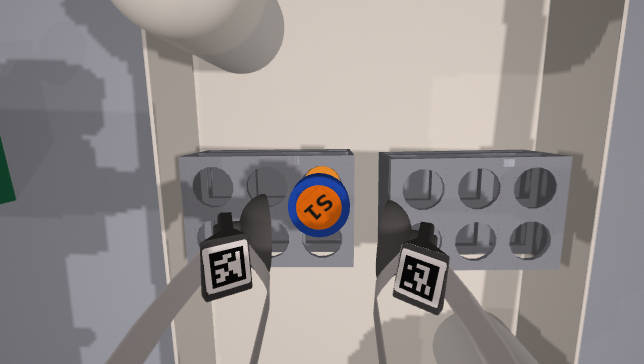

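>>> execute_actions([
  {"r1":{"base":{"translate_m":0.003},"joints":{"lift_m":0.987,"arm_m":0.495}}},
], cameras=[])

>>> execute_actions([
  {"r1":{"joints":{"gripper_m":0.015}}},
], cameras=[])

>>> execute_actions([
  {"r1":{"joints":{"lift_m":1.1}}},
], cameras=["r1_wrist_camera"])

>>> execute_actions([
  {"r1":{"base":{"translate_m":-0.4}}},
], cameras=[])

>>> execute_actions([
  {"r1":{"base":{"translate_m":-0.45},"joints":{"arm_m":0.29,"head_pan_rad":-2.75,"head_tilt_rad":-1.0}}},
], cameras=["r1_head_camera","r1_nav_camera"])

Scene clock: 235.37 s.
r1.base_odometry: x=+1.119 y=-0.296 heading=+2.391 (m, m, rad; r1's odometry frame)
r1.turned_by_wheels: +0.000 (rad since the last result)
r1.turned_by_imu: +0.000 (rad since the last result)
r1.base_tilt: forward=-1.6 right=+0.6 (deg)
r1.lidar_m: 2.26 2.49 1.81 1.74 1.80 2.46 1.14 0.96 0.97 0.94 0.97 0.55
r1.head_depth_mm: 2481 2679 1585 1653 1832 - - / 2626 2845 1371 1300 1376 - - / 2712 3001 1408 1027 870 - - / 1458 1593 1495 1036 838 - - / 1280 1384 1520 1036 - - - / 3241 3581 3663 1095 - - 517 / 3338 3585 3626 1098 - - 517
r1.base_status: done
r1.joint_positions: lift_m=+0.987 arm_m=+0.495 wrist_yaw_rad=+0.001 wrist_pitch_rad=-1.552 wrist_roll_rad=+0.002 gripper_m=+0.060 head_pan_rad=-2.593 head_tilt_rad=-0.606
r1.joint_status: all done
r1.motor_effort: left_wheel=+1(3) right_wheel=-1(3) lift_m=+29(29) arm_m=+4(4) wrist_yaw_rad=-1(1) wrist_pitch_rad=-2(2) wrist_roll_rad=+0(0) gripper_m=+0(0) head_pan_rad=-3(3) head_tilt_rad=+4(4) (%)
r1.hand_pose: x=-0.0216 y=-0.6202 z=+0.8692 quat_wxyz=(+0.504, +0.495, -0.504, -0.496) (m; r1's base frame)
r1.wrist_depth_mm: 252 136 164 247 246 245 225 / 261 230 257 253 253 252 227 / 268 248 261 259 259 255 227 / 275 210 241 206 256 205 203 / 283 227 245 147 241 210 209 / 293 292 287 218 287 217 216 / 300 297 293 294 293 281 239
r2.base_odometry: x=+1.700 y=+0.780 heading=+0.978 (m, m, rad; r2's odometry frame)
r2.turned_by_wheels: +0.000 (rad since the last result)
r2.turned_by_imu: +0.000 (rad since the last result)
r2.base_tilt: forward=+0.1 right=-2.0 (deg)
r2.lidar_m: 1.56 2.43 1.76 1.69 1.74 2.36 2.35 0.52 0.37 0.36 0.37 0.50
r2.head_depth_mm: 3323 3473 3618 1039 778 619 527 / 3422 3763 3821 1036 773 616 1196 / 3184 3502 1599 1027 769 669 1249 / 2988 3263 1490 1018 792 1499 1165 / 2803 3110 1379 1009 1190 1366 1244 / 1010 1104 1222 1445 1719 1473 1233 / 1084 1235 1727 2251 1837 1473 1229
r2.base_status: not commanded
r2.joint_positions: lift_m=+1.090 arm_m=+0.001 wrist_yaw_rad=+0.002 wrist_pitch_rad=-1.500 wrist_roll_rad=+1.566 gripper_m=+0.050 head_pan_rad=-0.593 head_tilt_rad=-0.543
r2.joint_status: not commanded
r2.motor_effort: left_wheel=+3(3) right_wheel=-3(3) lift_m=+43(43) arm_m=-4(4) wrist_yaw_rad=-1(1) wrist_pitch_rad=+1(1) wrist_roll_rad=+2(2) gripper_m=+1(1) head_pan_rad=-2(2) head_tilt_rad=-2(2) (%)
r2.hand_pose: x=-0.0216 y=-0.1392 z=+0.9712 quat_wxyz=(+0.003, +0.002, -0.731, -0.682) (m; r2's base frame)
r2.wrist_depth_mm: 364 362 - - - - - / 371 363 - - - - - / 373 375 - - - - - / 384 381 - - - - - / 394 387 - - - - - / 404 399 - - - - - / 415 406 - - - - -
pictures: none
No camera images: the call's "cameras" was empty. Leave "cameras" out to get every camera's image.

Scene clock: 236.30 s.
r1.base_odometry: x=+1.119 y=-0.296 heading=+2.391 (m, m, rad; r1's odometry frame)
r1.turned_by_wheels: +0.000 (rad since the last result)
r1.turned_by_imu: +0.000 (rad since the last result)
r1.base_tilt: forward=-1.8 right=+0.6 (deg)
r1.lidar_m: 2.26 2.49 1.81 1.74 1.80 2.46 1.13 0.96 0.98 0.94 0.97 0.55
r1.head_depth_mm: 2478 2692 1573 1648 1811 - - / 2598 2832 1373 1307 1374 - - / 2704 3009 1405 1026 870 - - / 1455 1598 1502 1034 840 - - / 1278 1389 1523 1035 - - - / 3233 3520 3615 1091 - - 517 / 3318 3595 3664 1096 - - 517
r1.base_status: not commanded
r1.joint_positions: lift_m=+0.987 arm_m=+0.495 wrist_yaw_rad=+0.001 wrist_pitch_rad=-1.552 wrist_roll_rad=+0.002 gripper_m=+0.015 head_pan_rad=-2.593 head_tilt_rad=-0.606
r1.joint_status: all done
r1.motor_effort: left_wheel=+1(1) right_wheel=-2(3) lift_m=+29(31) arm_m=+4(5) wrist_yaw_rad=+0(1) wrist_pitch_rad=-2(2) wrist_roll_rad=-1(0) gripper_m=-9(86) head_pan_rad=-3(2) head_tilt_rad=+4(4) (%)
r1.hand_pose: x=-0.0216 y=-0.6202 z=+0.8692 quat_wxyz=(+0.504, +0.495, -0.504, -0.496) (m; r1's base frame)
r1.wrist_depth_mm: 252 136 163 247 244 243 225 / 261 229 255 252 250 250 226 / 268 248 262 259 259 256 225 / 275 211 241 207 255 205 203 / 283 227 242 145 228 209 208 / 294 289 286 283 265 216 215 / 302 300 294 292 288 285 239
r2.base_odometry: x=+1.700 y=+0.780 heading=+0.978 (m, m, rad; r2's odometry frame)
r2.turned_by_wheels: +0.000 (rad since the last result)
r2.turned_by_imu: +0.000 (rad since the last result)
r2.base_tilt: forward=+0.0 right=-2.0 (deg)
r2.lidar_m: 1.56 2.43 1.76 1.69 1.74 2.36 2.35 0.52 0.37 0.36 0.37 0.50
r2.head_depth_mm: 3308 3525 3608 1042 776 618 527 / 3458 3807 3784 1035 772 616 1192 / 3166 3517 1587 1028 769 670 1252 / 2951 3333 1494 1021 793 1488 1161 / 2819 3054 1371 1010 1189 1362 1242 / 1016 1109 1216 1453 1722 1476 1232 / 1087 1242 1729 2239 1845 1472 1233
r2.base_status: not commanded
r2.joint_positions: lift_m=+1.090 arm_m=+0.001 wrist_yaw_rad=+0.002 wrist_pitch_rad=-1.500 wrist_roll_rad=+1.566 gripper_m=+0.050 head_pan_rad=-0.593 head_tilt_rad=-0.543
r2.joint_status: not commanded
r2.motor_effort: left_wheel=+3(4) right_wheel=-3(3) lift_m=+43(43) arm_m=-4(4) wrist_yaw_rad=-1(1) wrist_pitch_rad=+1(1) wrist_roll_rad=+2(2) gripper_m=+1(1) head_pan_rad=-2(2) head_tilt_rad=-2(4) (%)
r2.hand_pose: x=-0.0216 y=-0.1392 z=+0.9712 quat_wxyz=(+0.003, +0.002, -0.731, -0.682) (m; r2's base frame)
r2.wrist_depth_mm: 365 360 - - - - - / 373 367 - - - - - / 374 373 - - - - - / 384 385 - - - - - / 392 391 - - - - - / 402 401 - - - - - / 411 407 - - - - -
pictures: none
No camera images: the call's "cameras" was empty. Leave "cameras" out to get every camera's image.

Scene clock: 238.17 s.
r1.base_odometry: x=+1.119 y=-0.296 heading=+2.391 (m, m, rad; r1's odometry frame)
r1.turned_by_wheels: +0.000 (rad since the last result)
r1.turned_by_imu: +0.000 (rad since the last result)
r1.base_tilt: forward=-1.5 right=+0.7 (deg)
r1.lidar_m: 2.26 2.49 1.81 1.74 1.80 2.45 1.14 0.96 0.97 0.94 0.97 0.55
r1.head_depth_mm: - - 1499 1652 1803 1505 1262 / - - 1295 1310 1394 1505 1264 / - - 1370 1032 1180 1431 1265 / - - 1449 1034 780 1447 1271 / - - 1560 1037 783 631 1237 / - - 3510 1040 786 632 541 / - - 3549 1041 786 633 529
r1.base_status: not commanded
r1.joint_positions: lift_m=+1.099 arm_m=+0.495 wrist_yaw_rad=+0.001 wrist_pitch_rad=-1.552 wrist_roll_rad=+0.002 gripper_m=+0.015 head_pan_rad=-2.593 head_tilt_rad=-0.606
r1.joint_status: all done
r1.motor_effort: left_wheel=+1(1) right_wheel=-2(2) lift_m=+39(41) arm_m=+5(4) wrist_yaw_rad=-1(1) wrist_pitch_rad=-2(2) wrist_roll_rad=-1(1) gripper_m=-7(9) head_pan_rad=-3(3) head_tilt_rad=+4(4) (%)
r1.hand_pose: x=-0.0216 y=-0.6202 z=+0.9812 quat_wxyz=(+0.504, +0.495, -0.504, -0.496) (m; r1's base frame)
r1.wrist_depth_mm: 367 364 220 352 347 336 346 / 372 370 304 368 361 356 360 / 370 381 372 373 370 348 366 / 366 394 333 323 320 320 379 / 411 405 403 144 358 360 386 / 422 416 412 410 398 377 406 / 434 432 413 409 383 318 410
r2.base_odometry: x=+1.700 y=+0.780 heading=+0.978 (m, m, rad; r2's odometry frame)
r2.turned_by_wheels: +0.000 (rad since the last result)
r2.turned_by_imu: +0.000 (rad since the last result)
r2.base_tilt: forward=-0.1 right=-2.0 (deg)
r2.lidar_m: 1.56 2.43 1.76 1.69 1.74 2.35 2.34 0.51 0.37 0.36 0.37 0.50
r2.head_depth_mm: 3375 3549 3615 1043 775 619 528 / 3414 3770 3813 1032 772 616 1197 / 3161 3546 1598 1024 769 669 1247 / 2986 3249 1494 1022 794 1481 1166 / 2800 3035 1381 1017 1190 1365 1235 / 1013 1111 1215 1453 1716 1476 1238 / 1088 1236 1721 2241 1843 1489 1236
r2.base_status: not commanded
r2.joint_positions: lift_m=+1.090 arm_m=+0.001 wrist_yaw_rad=+0.002 wrist_pitch_rad=-1.500 wrist_roll_rad=+1.566 gripper_m=+0.050 head_pan_rad=-0.593 head_tilt_rad=-0.543
r2.joint_status: not commanded
r2.motor_effort: left_wheel=+3(3) right_wheel=-3(3) lift_m=+43(43) arm_m=-4(4) wrist_yaw_rad=-2(1) wrist_pitch_rad=+1(1) wrist_roll_rad=+2(2) gripper_m=+0(0) head_pan_rad=-2(3) head_tilt_rad=-3(1) (%)
r2.hand_pose: x=-0.0216 y=-0.1392 z=+0.9712 quat_wxyz=(+0.003, +0.002, -0.731, -0.682) (m; r2's base frame)
r2.wrist_depth_mm: 358 364 - - - - - / 365 369 - - - - - / 383 373 - - - - - / 386 382 - - - - - / 394 391 - - - - - / 399 399 - - - - - / 415 412 - - - - -
pictures: r1_wrist_camera
camera_calibration (this result's frames):
r1_wrist_camera: T_world_to_cam=[[-0.999038, -0.0415547, -0.0139905, -0.0372254], [-0.0434096, 0.982318, 0.182119, 0.454838], [0.0061752, 0.182551, -0.983177, 1.24186], [0, 0, 0, 1]] pos_world=[-0.025114, -0.675044, 1.13761]
Images, in order (width x height): r1_wrist_camera 644x364.

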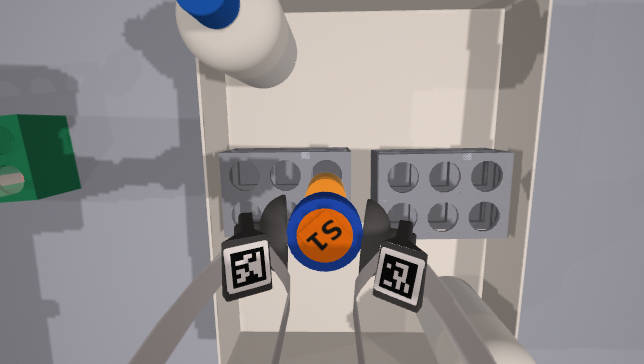

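Scene clock: 243.57 s.
r1.base_odometry: x=+1.412 y=-0.569 heading=+2.391 (m, m, rad; r1's odometry frame)
r1.turned_by_wheels: +0.000 (rad since the last result)
r1.turned_by_imu: +0.000 (rad since the last result)
r1.base_tilt: forward=-1.7 right=+0.5 (deg)
r1.lidar_m: 2.66 2.48 1.80 1.74 1.80 2.45 1.05 0.59 0.98 0.94 0.98 0.91
r1.head_depth_mm: - - 2653 2252 1809 1518 1263 / - - 1214 1149 1244 1436 1262 / - - 1386 1014 1047 1106 1234 / - - 1385 1067 781 871 1074 / - - 1343 1131 783 646 1239 / - - 1243 1221 788 632 541 / - - 1189 2403 788 632 530
r1.base_status: done
r1.joint_positions: lift_m=+1.099 arm_m=+0.495 wrist_yaw_rad=+0.001 wrist_pitch_rad=-1.552 wrist_roll_rad=+0.002 gripper_m=+0.015 head_pan_rad=-2.593 head_tilt_rad=-0.606
r1.joint_status: not commanded
r1.motor_effort: left_wheel=+1(2) right_wheel=-2(6) lift_m=+39(38) arm_m=+4(4) wrist_yaw_rad=-1(1) wrist_pitch_rad=-2(2) wrist_roll_rad=-1(1) gripper_m=-10(9) head_pan_rad=-3(3) head_tilt_rad=+4(3) (%)
r1.hand_pose: x=-0.0216 y=-0.6202 z=+0.9812 quat_wxyz=(+0.504, +0.495, -0.504, -0.496) (m; r1's base frame)
r1.wrist_depth_mm: 355 356 362 356 353 354 348 / 370 365 367 364 363 361 357 / 378 369 378 372 373 369 369 / 357 362 391 386 382 380 379 / 404 391 397 145 388 395 386 / 413 367 418 411 409 405 406 / 285 347 420 416 420 417 416
r2.base_odometry: x=+1.700 y=+0.780 heading=+0.978 (m, m, rad; r2's odometry frame)
r2.turned_by_wheels: +0.000 (rad since the last result)
r2.turned_by_imu: +0.000 (rad since the last result)
r2.base_tilt: forward=-0.1 right=-1.9 (deg)
r2.lidar_m: 1.56 2.44 1.76 1.69 1.75 2.36 2.35 0.51 0.37 0.36 0.37 0.50
r2.head_depth_mm: 3347 3557 3616 1043 774 619 528 / 3461 3838 3829 1033 772 615 1194 / 3170 3551 1600 1030 769 669 1246 / 2960 3281 1489 1022 792 1486 1164 / 2758 3109 1371 1013 1194 1373 1236 / 1014 1105 1214 1449 1708 1477 1235 / 1087 1242 1727 2238 1843 1475 1228
r2.base_status: not commanded
r2.joint_positions: lift_m=+1.090 arm_m=+0.001 wrist_yaw_rad=+0.002 wrist_pitch_rad=-1.500 wrist_roll_rad=+1.566 gripper_m=+0.050 head_pan_rad=-0.593 head_tilt_rad=-0.543
r2.joint_status: not commanded
r2.motor_effort: left_wheel=+4(3) right_wheel=-3(3) lift_m=+43(43) arm_m=-4(4) wrist_yaw_rad=-2(1) wrist_pitch_rad=+1(1) wrist_roll_rad=+2(2) gripper_m=+1(1) head_pan_rad=-2(2) head_tilt_rad=-3(1) (%)
r2.hand_pose: x=-0.0216 y=-0.1392 z=+0.9712 quat_wxyz=(+0.003, +0.002, -0.731, -0.682) (m; r2's base frame)
r2.wrist_depth_mm: 364 361 - - - - - / 370 367 - - - - - / 379 374 - - - - - / 385 382 - - - - - / 395 386 - - - - - / 402 399 - - - - - / 413 410 - - - - -
pictures: none
No camera images: the call's "cameras" was empty. Leave "cameras" out to get every camera's image.

Scene clock: 249.37 s.
r1.base_odometry: x=+1.741 y=-0.876 heading=+2.391 (m, m, rad; r1's odometry frame)
r1.turned_by_wheels: +0.000 (rad since the last result)
r1.turned_by_imu: -0.001 (rad since the last result)
r1.base_tilt: forward=-1.7 right=+0.7 (deg)
r1.lidar_m: 1.35 2.48 1.80 1.73 1.80 2.24 2.15 0.38 0.31 0.30 0.98 1.33
r1.head_depth_mm: 1879 2104 1857 1591 1387 1235 1105 / 1936 2159 1850 1583 1387 1233 1124 / 2037 2202 1818 1584 1388 1228 - / 2088 936 1011 1183 1359 1233 - / 2124 840 794 871 959 1192 1135 / 2171 945 712 718 809 1096 1091 / 2234 927 691 745 824 1177 1056
r1.base_status: done
r1.joint_positions: lift_m=+1.099 arm_m=+0.290 wrist_yaw_rad=+0.001 wrist_pitch_rad=-1.552 wrist_roll_rad=+0.002 gripper_m=+0.015 head_pan_rad=-2.743 head_tilt_rad=-0.988
r1.joint_status: all done
r1.motor_effort: left_wheel=+1(2) right_wheel=-2(4) lift_m=+39(39) arm_m=-4(4) wrist_yaw_rad=-1(0) wrist_pitch_rad=-2(2) wrist_roll_rad=-1(0) gripper_m=-9(9) head_pan_rad=-2(17) head_tilt_rad=-8(39) (%)
r1.hand_pose: x=-0.0216 y=-0.4159 z=+0.9812 quat_wxyz=(+0.504, +0.495, -0.504, -0.496) (m; r1's base frame)
r1.wrist_depth_mm: 363 362 357 353 352 552 427 / 371 373 366 365 365 570 426 / 385 378 377 374 376 588 425 / 397 393 390 380 389 597 421 / 403 405 398 145 711 621 420 / - 420 - 410 - - - / - - - - - - -
r2.base_odometry: x=+1.700 y=+0.780 heading=+0.978 (m, m, rad; r2's odometry frame)
r2.turned_by_wheels: +0.000 (rad since the last result)
r2.turned_by_imu: +0.000 (rad since the last result)
r2.base_tilt: forward=-0.1 right=-2.0 (deg)
r2.lidar_m: 1.56 2.43 1.76 1.69 1.75 2.36 2.34 0.51 0.37 0.36 0.37 0.50
r2.head_depth_mm: 999 3379 3585 1044 776 617 527 / 3382 3768 3593 1034 773 616 1196 / 3168 3533 1590 1029 770 673 1241 / 2972 3288 1493 1021 792 1498 1165 / 2811 3067 1382 1009 1190 1369 1234 / 1013 1108 1216 1443 1716 1483 1239 / 1090 1229 1720 2230 1843 1472 1226
r2.base_status: not commanded
r2.joint_positions: lift_m=+1.090 arm_m=+0.001 wrist_yaw_rad=+0.002 wrist_pitch_rad=-1.500 wrist_roll_rad=+1.566 gripper_m=+0.050 head_pan_rad=-0.593 head_tilt_rad=-0.543
r2.joint_status: not commanded
r2.motor_effort: left_wheel=+4(4) right_wheel=-2(3) lift_m=+43(43) arm_m=-4(4) wrist_yaw_rad=-1(1) wrist_pitch_rad=+1(1) wrist_roll_rad=+1(2) gripper_m=+1(1) head_pan_rad=-2(3) head_tilt_rad=-3(2) (%)
r2.hand_pose: x=-0.0216 y=-0.1392 z=+0.9712 quat_wxyz=(+0.003, +0.002, -0.731, -0.682) (m; r2's base frame)
r2.wrist_depth_mm: 363 360 - - - - - / 368 365 - - - - - / 375 374 - - - - - / 384 385 - - - - - / 394 390 - - - - - / 399 401 - - - - - / 412 406 - - - - -
pictures: r1_head_camera (sideways: a quarter turn clockwise sets it upright), r1_nav_camera (sideways: a quarter turn counterclockwise sets it upright)
camera_calibration (this result's frames):
r1_head_camera: T_world_to_cam=[[0.757597, 0.271189, -0.593719, 0.789062], [0.334291, -0.942462, -0.00392026, 0.00177257], [-0.560621, -0.195505, -0.804663, 1.0099], [0, 0, 0, 1]] pos_world=[-0.032211, -0.0148734, 1.28112]
r1_nav_camera: T_world_to_cam=[[-0.744563, -0.346588, 0.570528, -0.701189], [-0.435369, 0.899997, -0.0214396, 0.0778127], [-0.506043, -0.264354, -0.820998, 1.02302], [0, 0, 0, 1]] pos_world=[0.0294888, -0.0426163, 1.24161]
Images, in order (width x height): r1_head_camera 896x504, r1_nav_camera 672x504.

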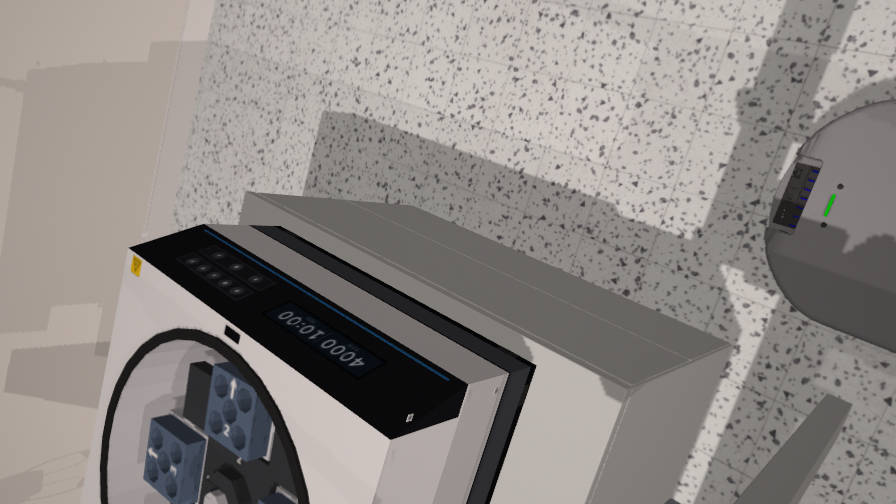

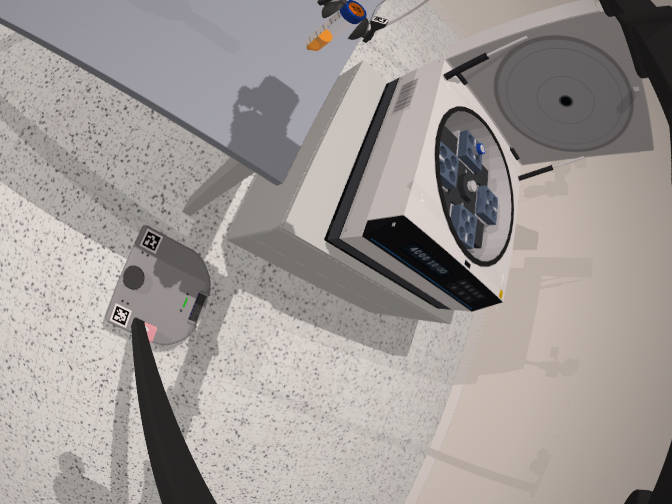

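>>> execute_actions([
  {"r1":{"base":{"translate_m":-0.635},"joints":{"arm_m":0.33,"head_pan_rad":-1.5,"head_tilt_rad":-0.95}}},
], cameras=["r1_wrist_camera"])

Scene clock: 263.37 s.
r1.base_odometry: x=+2.205 y=-1.309 heading=+2.391 (m, m, rad; r1's odometry frame)
r1.turned_by_wheels: +0.000 (rad since the last result)
r1.turned_by_imu: -0.001 (rad since the last result)
r1.base_tilt: forward=-1.7 right=+0.5 (deg)
r1.lidar_m: 1.98 2.47 1.80 1.73 1.79 1.58 1.52 0.38 0.28 0.27 0.28 0.38
r1.head_depth_mm: 758 848 764 609 570 714 1079 / 772 848 774 690 572 714 1081 / - 859 760 680 575 713 1091 / 765 865 798 675 574 716 1082 / 768 857 818 690 579 722 1081 / 767 855 787 611 579 725 1083 / 2624 2301 768 612 582 726 1088
r1.base_status: done
r1.joint_positions: lift_m=+1.099 arm_m=+0.330 wrist_yaw_rad=+0.001 wrist_pitch_rad=-1.552 wrist_roll_rad=+0.002 gripper_m=+0.015 head_pan_rad=-1.507 head_tilt_rad=-0.952
r1.joint_status: all done
r1.motor_effort: left_wheel=+1(2) right_wheel=-2(5) lift_m=+39(39) arm_m=+4(5) wrist_yaw_rad=-1(0) wrist_pitch_rad=-2(2) wrist_roll_rad=-1(1) gripper_m=-9(8) head_pan_rad=+3(40) head_tilt_rad=+1(9) (%)
r1.hand_pose: x=-0.0216 y=-0.4552 z=+0.9812 quat_wxyz=(+0.504, +0.495, -0.504, -0.496) (m; r1's base frame)
r1.wrist_depth_mm: 322 359 371 357 357 348 - / 330 365 385 384 387 359 - / 339 383 397 386 394 331 - / 660 345 439 375 434 336 - / 624 353 360 145 348 345 - / - - - 359 - 355 - / - - - - - - -
r2.base_odometry: x=+1.700 y=+0.780 heading=+0.978 (m, m, rad; r2's odometry frame)
r2.turned_by_wheels: +0.000 (rad since the last result)
r2.turned_by_imu: +0.000 (rad since the last result)
r2.base_tilt: forward=-0.1 right=-2.0 (deg)
r2.lidar_m: 1.56 2.43 1.76 1.69 1.74 2.36 2.35 0.51 0.37 0.35 0.37 0.50
r2.head_depth_mm: 3356 3560 3614 1043 777 618 526 / 1763 3688 3646 1041 772 617 1201 / 3123 3515 1593 1024 767 669 1250 / 2906 3292 1487 1021 791 1491 1161 / 2778 3073 1370 1013 1191 1376 1245 / 1010 1110 1219 1457 1709 1481 1236 / 1084 1236 1719 2228 1846 1481 1227
r2.base_status: not commanded
r2.joint_positions: lift_m=+1.090 arm_m=+0.001 wrist_yaw_rad=+0.002 wrist_pitch_rad=-1.500 wrist_roll_rad=+1.566 gripper_m=+0.050 head_pan_rad=-0.593 head_tilt_rad=-0.543
r2.joint_status: not commanded
r2.motor_effort: left_wheel=+3(3) right_wheel=-2(2) lift_m=+43(43) arm_m=-4(4) wrist_yaw_rad=+0(2) wrist_pitch_rad=+1(1) wrist_roll_rad=+2(2) gripper_m=+1(1) head_pan_rad=-2(2) head_tilt_rad=-2(2) (%)
r2.hand_pose: x=-0.0216 y=-0.1392 z=+0.9712 quat_wxyz=(+0.003, +0.002, -0.731, -0.682) (m; r2's base frame)
r2.wrist_depth_mm: 363 359 - - - - - / 373 368 - - - - - / 382 379 - - - - - / 384 382 - - - - - / 394 388 - - - - - / 401 397 - - - - - / 410 407 - - - - -
pictures: r1_wrist_camera
camera_calibration (this result's frames):
r1_wrist_camera: T_world_to_cam=[[-0.999031, -0.0417209, -0.0139915, -0.0304422], [-0.0435738, 0.982293, 0.182214, 0.292618], [0.00614157, 0.182648, -0.983159, 1.21176], [0, 0, 0, 1]] pos_world=[-0.0251044, -0.510031, 1.13761]
Images, in order (width x height): r1_wrist_camera 644x364.

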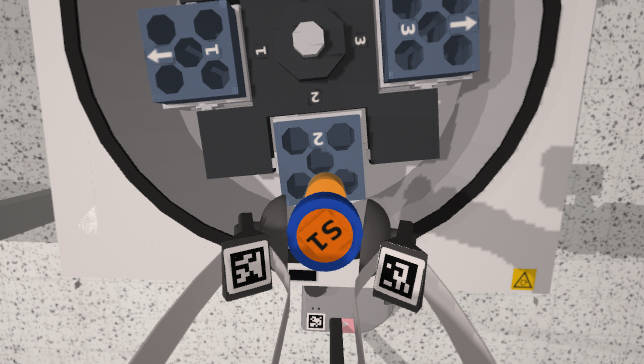

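Centre (320,160): forward 9 mm, extend 4 mm.

>>> execute_actions([
  {"r1":{"base":{"translate_m":0.009},"joints":{"arm_m":0.335}}},
], cameras=["r1_wrist_camera"])

>>> execute_actions([
  {"r1":{"joints":{"lift_m":1.01}}},
], cameras=["r1_wrist_camera","r1_head_camera"])

Scene clock: 268.53 s.
r1.base_odometry: x=+2.198 y=-1.303 heading=+2.391 (m, m, rad; r1's odometry frame)
r1.turned_by_wheels: +0.000 (rad since the last result)
r1.turned_by_imu: +0.000 (rad since the last result)
r1.base_tilt: forward=-1.8 right=+0.7 (deg)
r1.lidar_m: 1.97 2.47 1.80 1.73 1.79 1.59 1.53 0.38 0.28 0.27 0.28 0.38
r1.head_depth_mm: 762 838 764 610 569 710 1079 / 765 850 777 689 570 712 1082 / - 859 755 670 575 711 1090 / 776 865 801 675 575 716 1075 / 767 854 818 689 577 721 1078 / 770 838 780 609 579 727 1082 / 2686 2397 1321 611 580 727 1079
r1.base_status: done
r1.joint_positions: lift_m=+1.099 arm_m=+0.335 wrist_yaw_rad=+0.001 wrist_pitch_rad=-1.552 wrist_roll_rad=+0.002 gripper_m=+0.015 head_pan_rad=-1.507 head_tilt_rad=-0.952
r1.joint_status: all done
r1.motor_effort: left_wheel=+1(7) right_wheel=-2(4) lift_m=+39(39) arm_m=+5(4) wrist_yaw_rad=-1(0) wrist_pitch_rad=-2(2) wrist_roll_rad=-1(1) gripper_m=-10(10) head_pan_rad=+2(3) head_tilt_rad=+2(1) (%)
r1.hand_pose: x=-0.0216 y=-0.4602 z=+0.9812 quat_wxyz=(+0.504, +0.495, -0.504, -0.496) (m; r1's base frame)
r1.wrist_depth_mm: 320 365 369 356 358 352 314 / - 365 382 379 384 362 - / - 367 401 390 391 352 - / 682 344 419 378 445 337 - / 660 357 354 144 349 347 - / - - - 357 - 356 - / - - - - - - -
r2.base_odometry: x=+1.700 y=+0.780 heading=+0.978 (m, m, rad; r2's odometry frame)
r2.turned_by_wheels: +0.000 (rad since the last result)
r2.turned_by_imu: +0.000 (rad since the last result)
r2.base_tilt: forward=-0.1 right=-2.0 (deg)
r2.lidar_m: 1.56 2.44 1.76 1.69 1.75 2.36 2.35 0.51 0.37 0.36 0.37 0.49
r2.head_depth_mm: 3340 3571 3682 1045 778 619 526 / 3182 3797 3579 1034 772 615 1198 / 3143 3565 1596 1030 765 668 1243 / 2840 3274 1489 1015 796 1488 1163 / 2786 3022 1379 1015 1191 1370 1235 / 1013 1102 1215 1454 1718 1488 1234 / 1081 1236 1722 2225 1837 1471 1229
r2.base_status: not commanded
r2.joint_positions: lift_m=+1.090 arm_m=+0.001 wrist_yaw_rad=+0.002 wrist_pitch_rad=-1.500 wrist_roll_rad=+1.566 gripper_m=+0.050 head_pan_rad=-0.593 head_tilt_rad=-0.543
r2.joint_status: not commanded
r2.motor_effort: left_wheel=+3(3) right_wheel=-3(3) lift_m=+43(43) arm_m=-4(4) wrist_yaw_rad=-1(2) wrist_pitch_rad=+1(1) wrist_roll_rad=+2(2) gripper_m=+1(1) head_pan_rad=-2(2) head_tilt_rad=-3(3) (%)
r2.hand_pose: x=-0.0216 y=-0.1392 z=+0.9712 quat_wxyz=(+0.003, +0.002, -0.731, -0.682) (m; r2's base frame)
r2.wrist_depth_mm: 363 360 - - - - - / 370 368 - - - - - / 377 376 - - - - - / 389 383 - - - - - / 395 392 - - - - - / 398 400 - - - - - / 410 406 - - - - -
pictures: r1_wrist_camera
camera_calibration (this result's frames):
r1_wrist_camera: T_world_to_cam=[[-0.999031, -0.0417211, -0.0139915, -0.0306509], [-0.043574, 0.982293, 0.182214, 0.297529], [0.00614154, 0.182648, -0.983159, 1.21267], [0, 0, 0, 1]] pos_world=[-0.0251044, -0.515031, 1.13761]
Images, in order (width x height): r1_wrist_camera 644x364.

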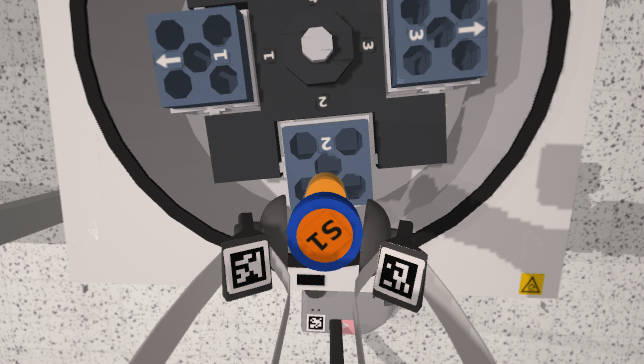

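Scene clock: 270.17 s.
r1.base_odometry: x=+2.198 y=-1.303 heading=+2.391 (m, m, rad; r1's odometry frame)
r1.turned_by_wheels: +0.000 (rad since the last result)
r1.turned_by_imu: +0.000 (rad since the last result)
r1.base_tilt: forward=-1.7 right=+0.7 (deg)
r1.lidar_m: 1.97 2.47 1.79 1.73 1.79 1.58 1.52 0.39 0.28 0.27 0.28 0.38
r1.head_depth_mm: 775 835 762 609 570 708 1077 / 794 846 775 689 571 713 1087 / - - 825 653 573 714 1089 / 766 865 797 672 575 715 1080 / 771 855 822 690 577 722 1081 / 770 841 783 610 579 727 1082 / 2666 2376 1319 611 582 727 1082
r1.base_status: not commanded
r1.joint_positions: lift_m=+1.010 arm_m=+0.335 wrist_yaw_rad=+0.001 wrist_pitch_rad=-1.552 wrist_roll_rad=+0.002 gripper_m=+0.015 head_pan_rad=-1.507 head_tilt_rad=-0.952
r1.joint_status: all done
r1.motor_effort: left_wheel=+1(1) right_wheel=-2(2) lift_m=+30(32) arm_m=+5(5) wrist_yaw_rad=-1(1) wrist_pitch_rad=-2(2) wrist_roll_rad=-1(0) gripper_m=-9(9) head_pan_rad=+3(4) head_tilt_rad=+0(1) (%)
r1.hand_pose: x=-0.0216 y=-0.4602 z=+0.8922 quat_wxyz=(+0.504, +0.495, -0.504, -0.496) (m; r1's base frame)
r1.wrist_depth_mm: 284 268 284 269 283 264 256 / 279 277 298 294 293 308 247 / 263 338 304 299 302 308 238 / 255 313 313 281 344 299 241 / 261 264 343 144 331 254 249 / 268 267 262 267 260 258 257 / - - 273 269 268 265 265
r2.base_odometry: x=+1.700 y=+0.780 heading=+0.978 (m, m, rad; r2's odometry frame)
r2.turned_by_wheels: +0.000 (rad since the last result)
r2.turned_by_imu: +0.000 (rad since the last result)
r2.base_tilt: forward=+0.1 right=-2.0 (deg)
r2.lidar_m: 1.55 2.44 1.76 1.69 1.75 2.36 2.35 0.51 0.37 0.35 0.37 0.50
r2.head_depth_mm: 3420 3539 3628 1042 776 619 527 / 1757 3770 3625 1036 773 616 1194 / 3108 3549 1610 1027 767 670 1251 / 2922 3286 1492 1021 795 1494 1160 / 2797 3039 1372 1013 1194 1365 1239 / 1015 1101 1216 1452 1713 1481 1230 / 1083 1234 1733 2235 1840 1480 1232
r2.base_status: not commanded
r2.joint_positions: lift_m=+1.090 arm_m=+0.001 wrist_yaw_rad=+0.002 wrist_pitch_rad=-1.500 wrist_roll_rad=+1.566 gripper_m=+0.050 head_pan_rad=-0.593 head_tilt_rad=-0.543
r2.joint_status: not commanded
r2.motor_effort: left_wheel=+3(3) right_wheel=-2(3) lift_m=+43(43) arm_m=-4(4) wrist_yaw_rad=-1(1) wrist_pitch_rad=+1(1) wrist_roll_rad=+2(2) gripper_m=+1(1) head_pan_rad=-3(3) head_tilt_rad=-3(4) (%)
r2.hand_pose: x=-0.0216 y=-0.1392 z=+0.9712 quat_wxyz=(+0.003, +0.002, -0.731, -0.682) (m; r2's base frame)
r2.wrist_depth_mm: 363 358 - - - - - / 372 369 - - - - - / 380 375 - - - - - / 386 383 - - - - - / 400 389 - - - - - / 405 397 - - - - - / 413 409 - - - - -
pictures: r1_head_camera (sideways: a quarter turn clockwise sets it upright), r1_wrist_camera
camera_calibration (this result's frames):
r1_head_camera: T_world_to_cam=[[-0.00573887, 0.78311, -0.621857, 0.830378], [0.999981, 0.00584672, -0.00186561, -0.00496296], [0.00217484, -0.621856, -0.783129, 0.978472], [0, 0, 0, 1]] pos_world=[0.00760027, -0.04178, 1.28264]
r1_wrist_camera: T_world_to_cam=[[-0.999031, -0.041721, -0.0139915, -0.0318953], [-0.0435739, 0.982293, 0.182214, 0.313738], [0.00614156, 0.182647, -0.983159, 1.12524], [0, 0, 0, 1]] pos_world=[-0.0251044, -0.515034, 1.04867]
Images, in order (width x height): r1_head_camera 896x504, r1_wrist_camera 644x364.

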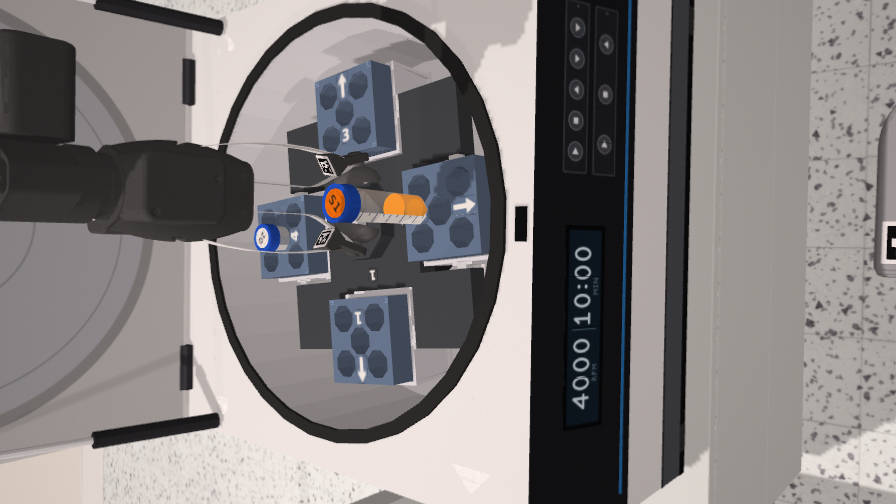

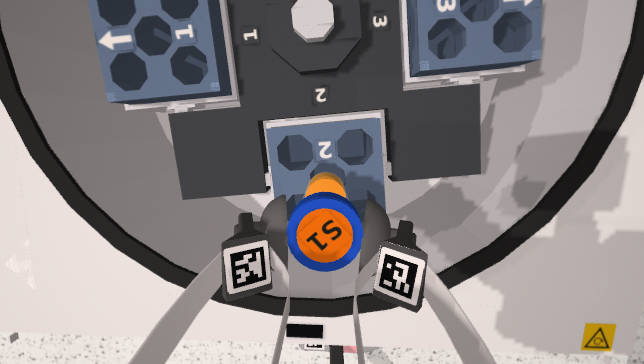

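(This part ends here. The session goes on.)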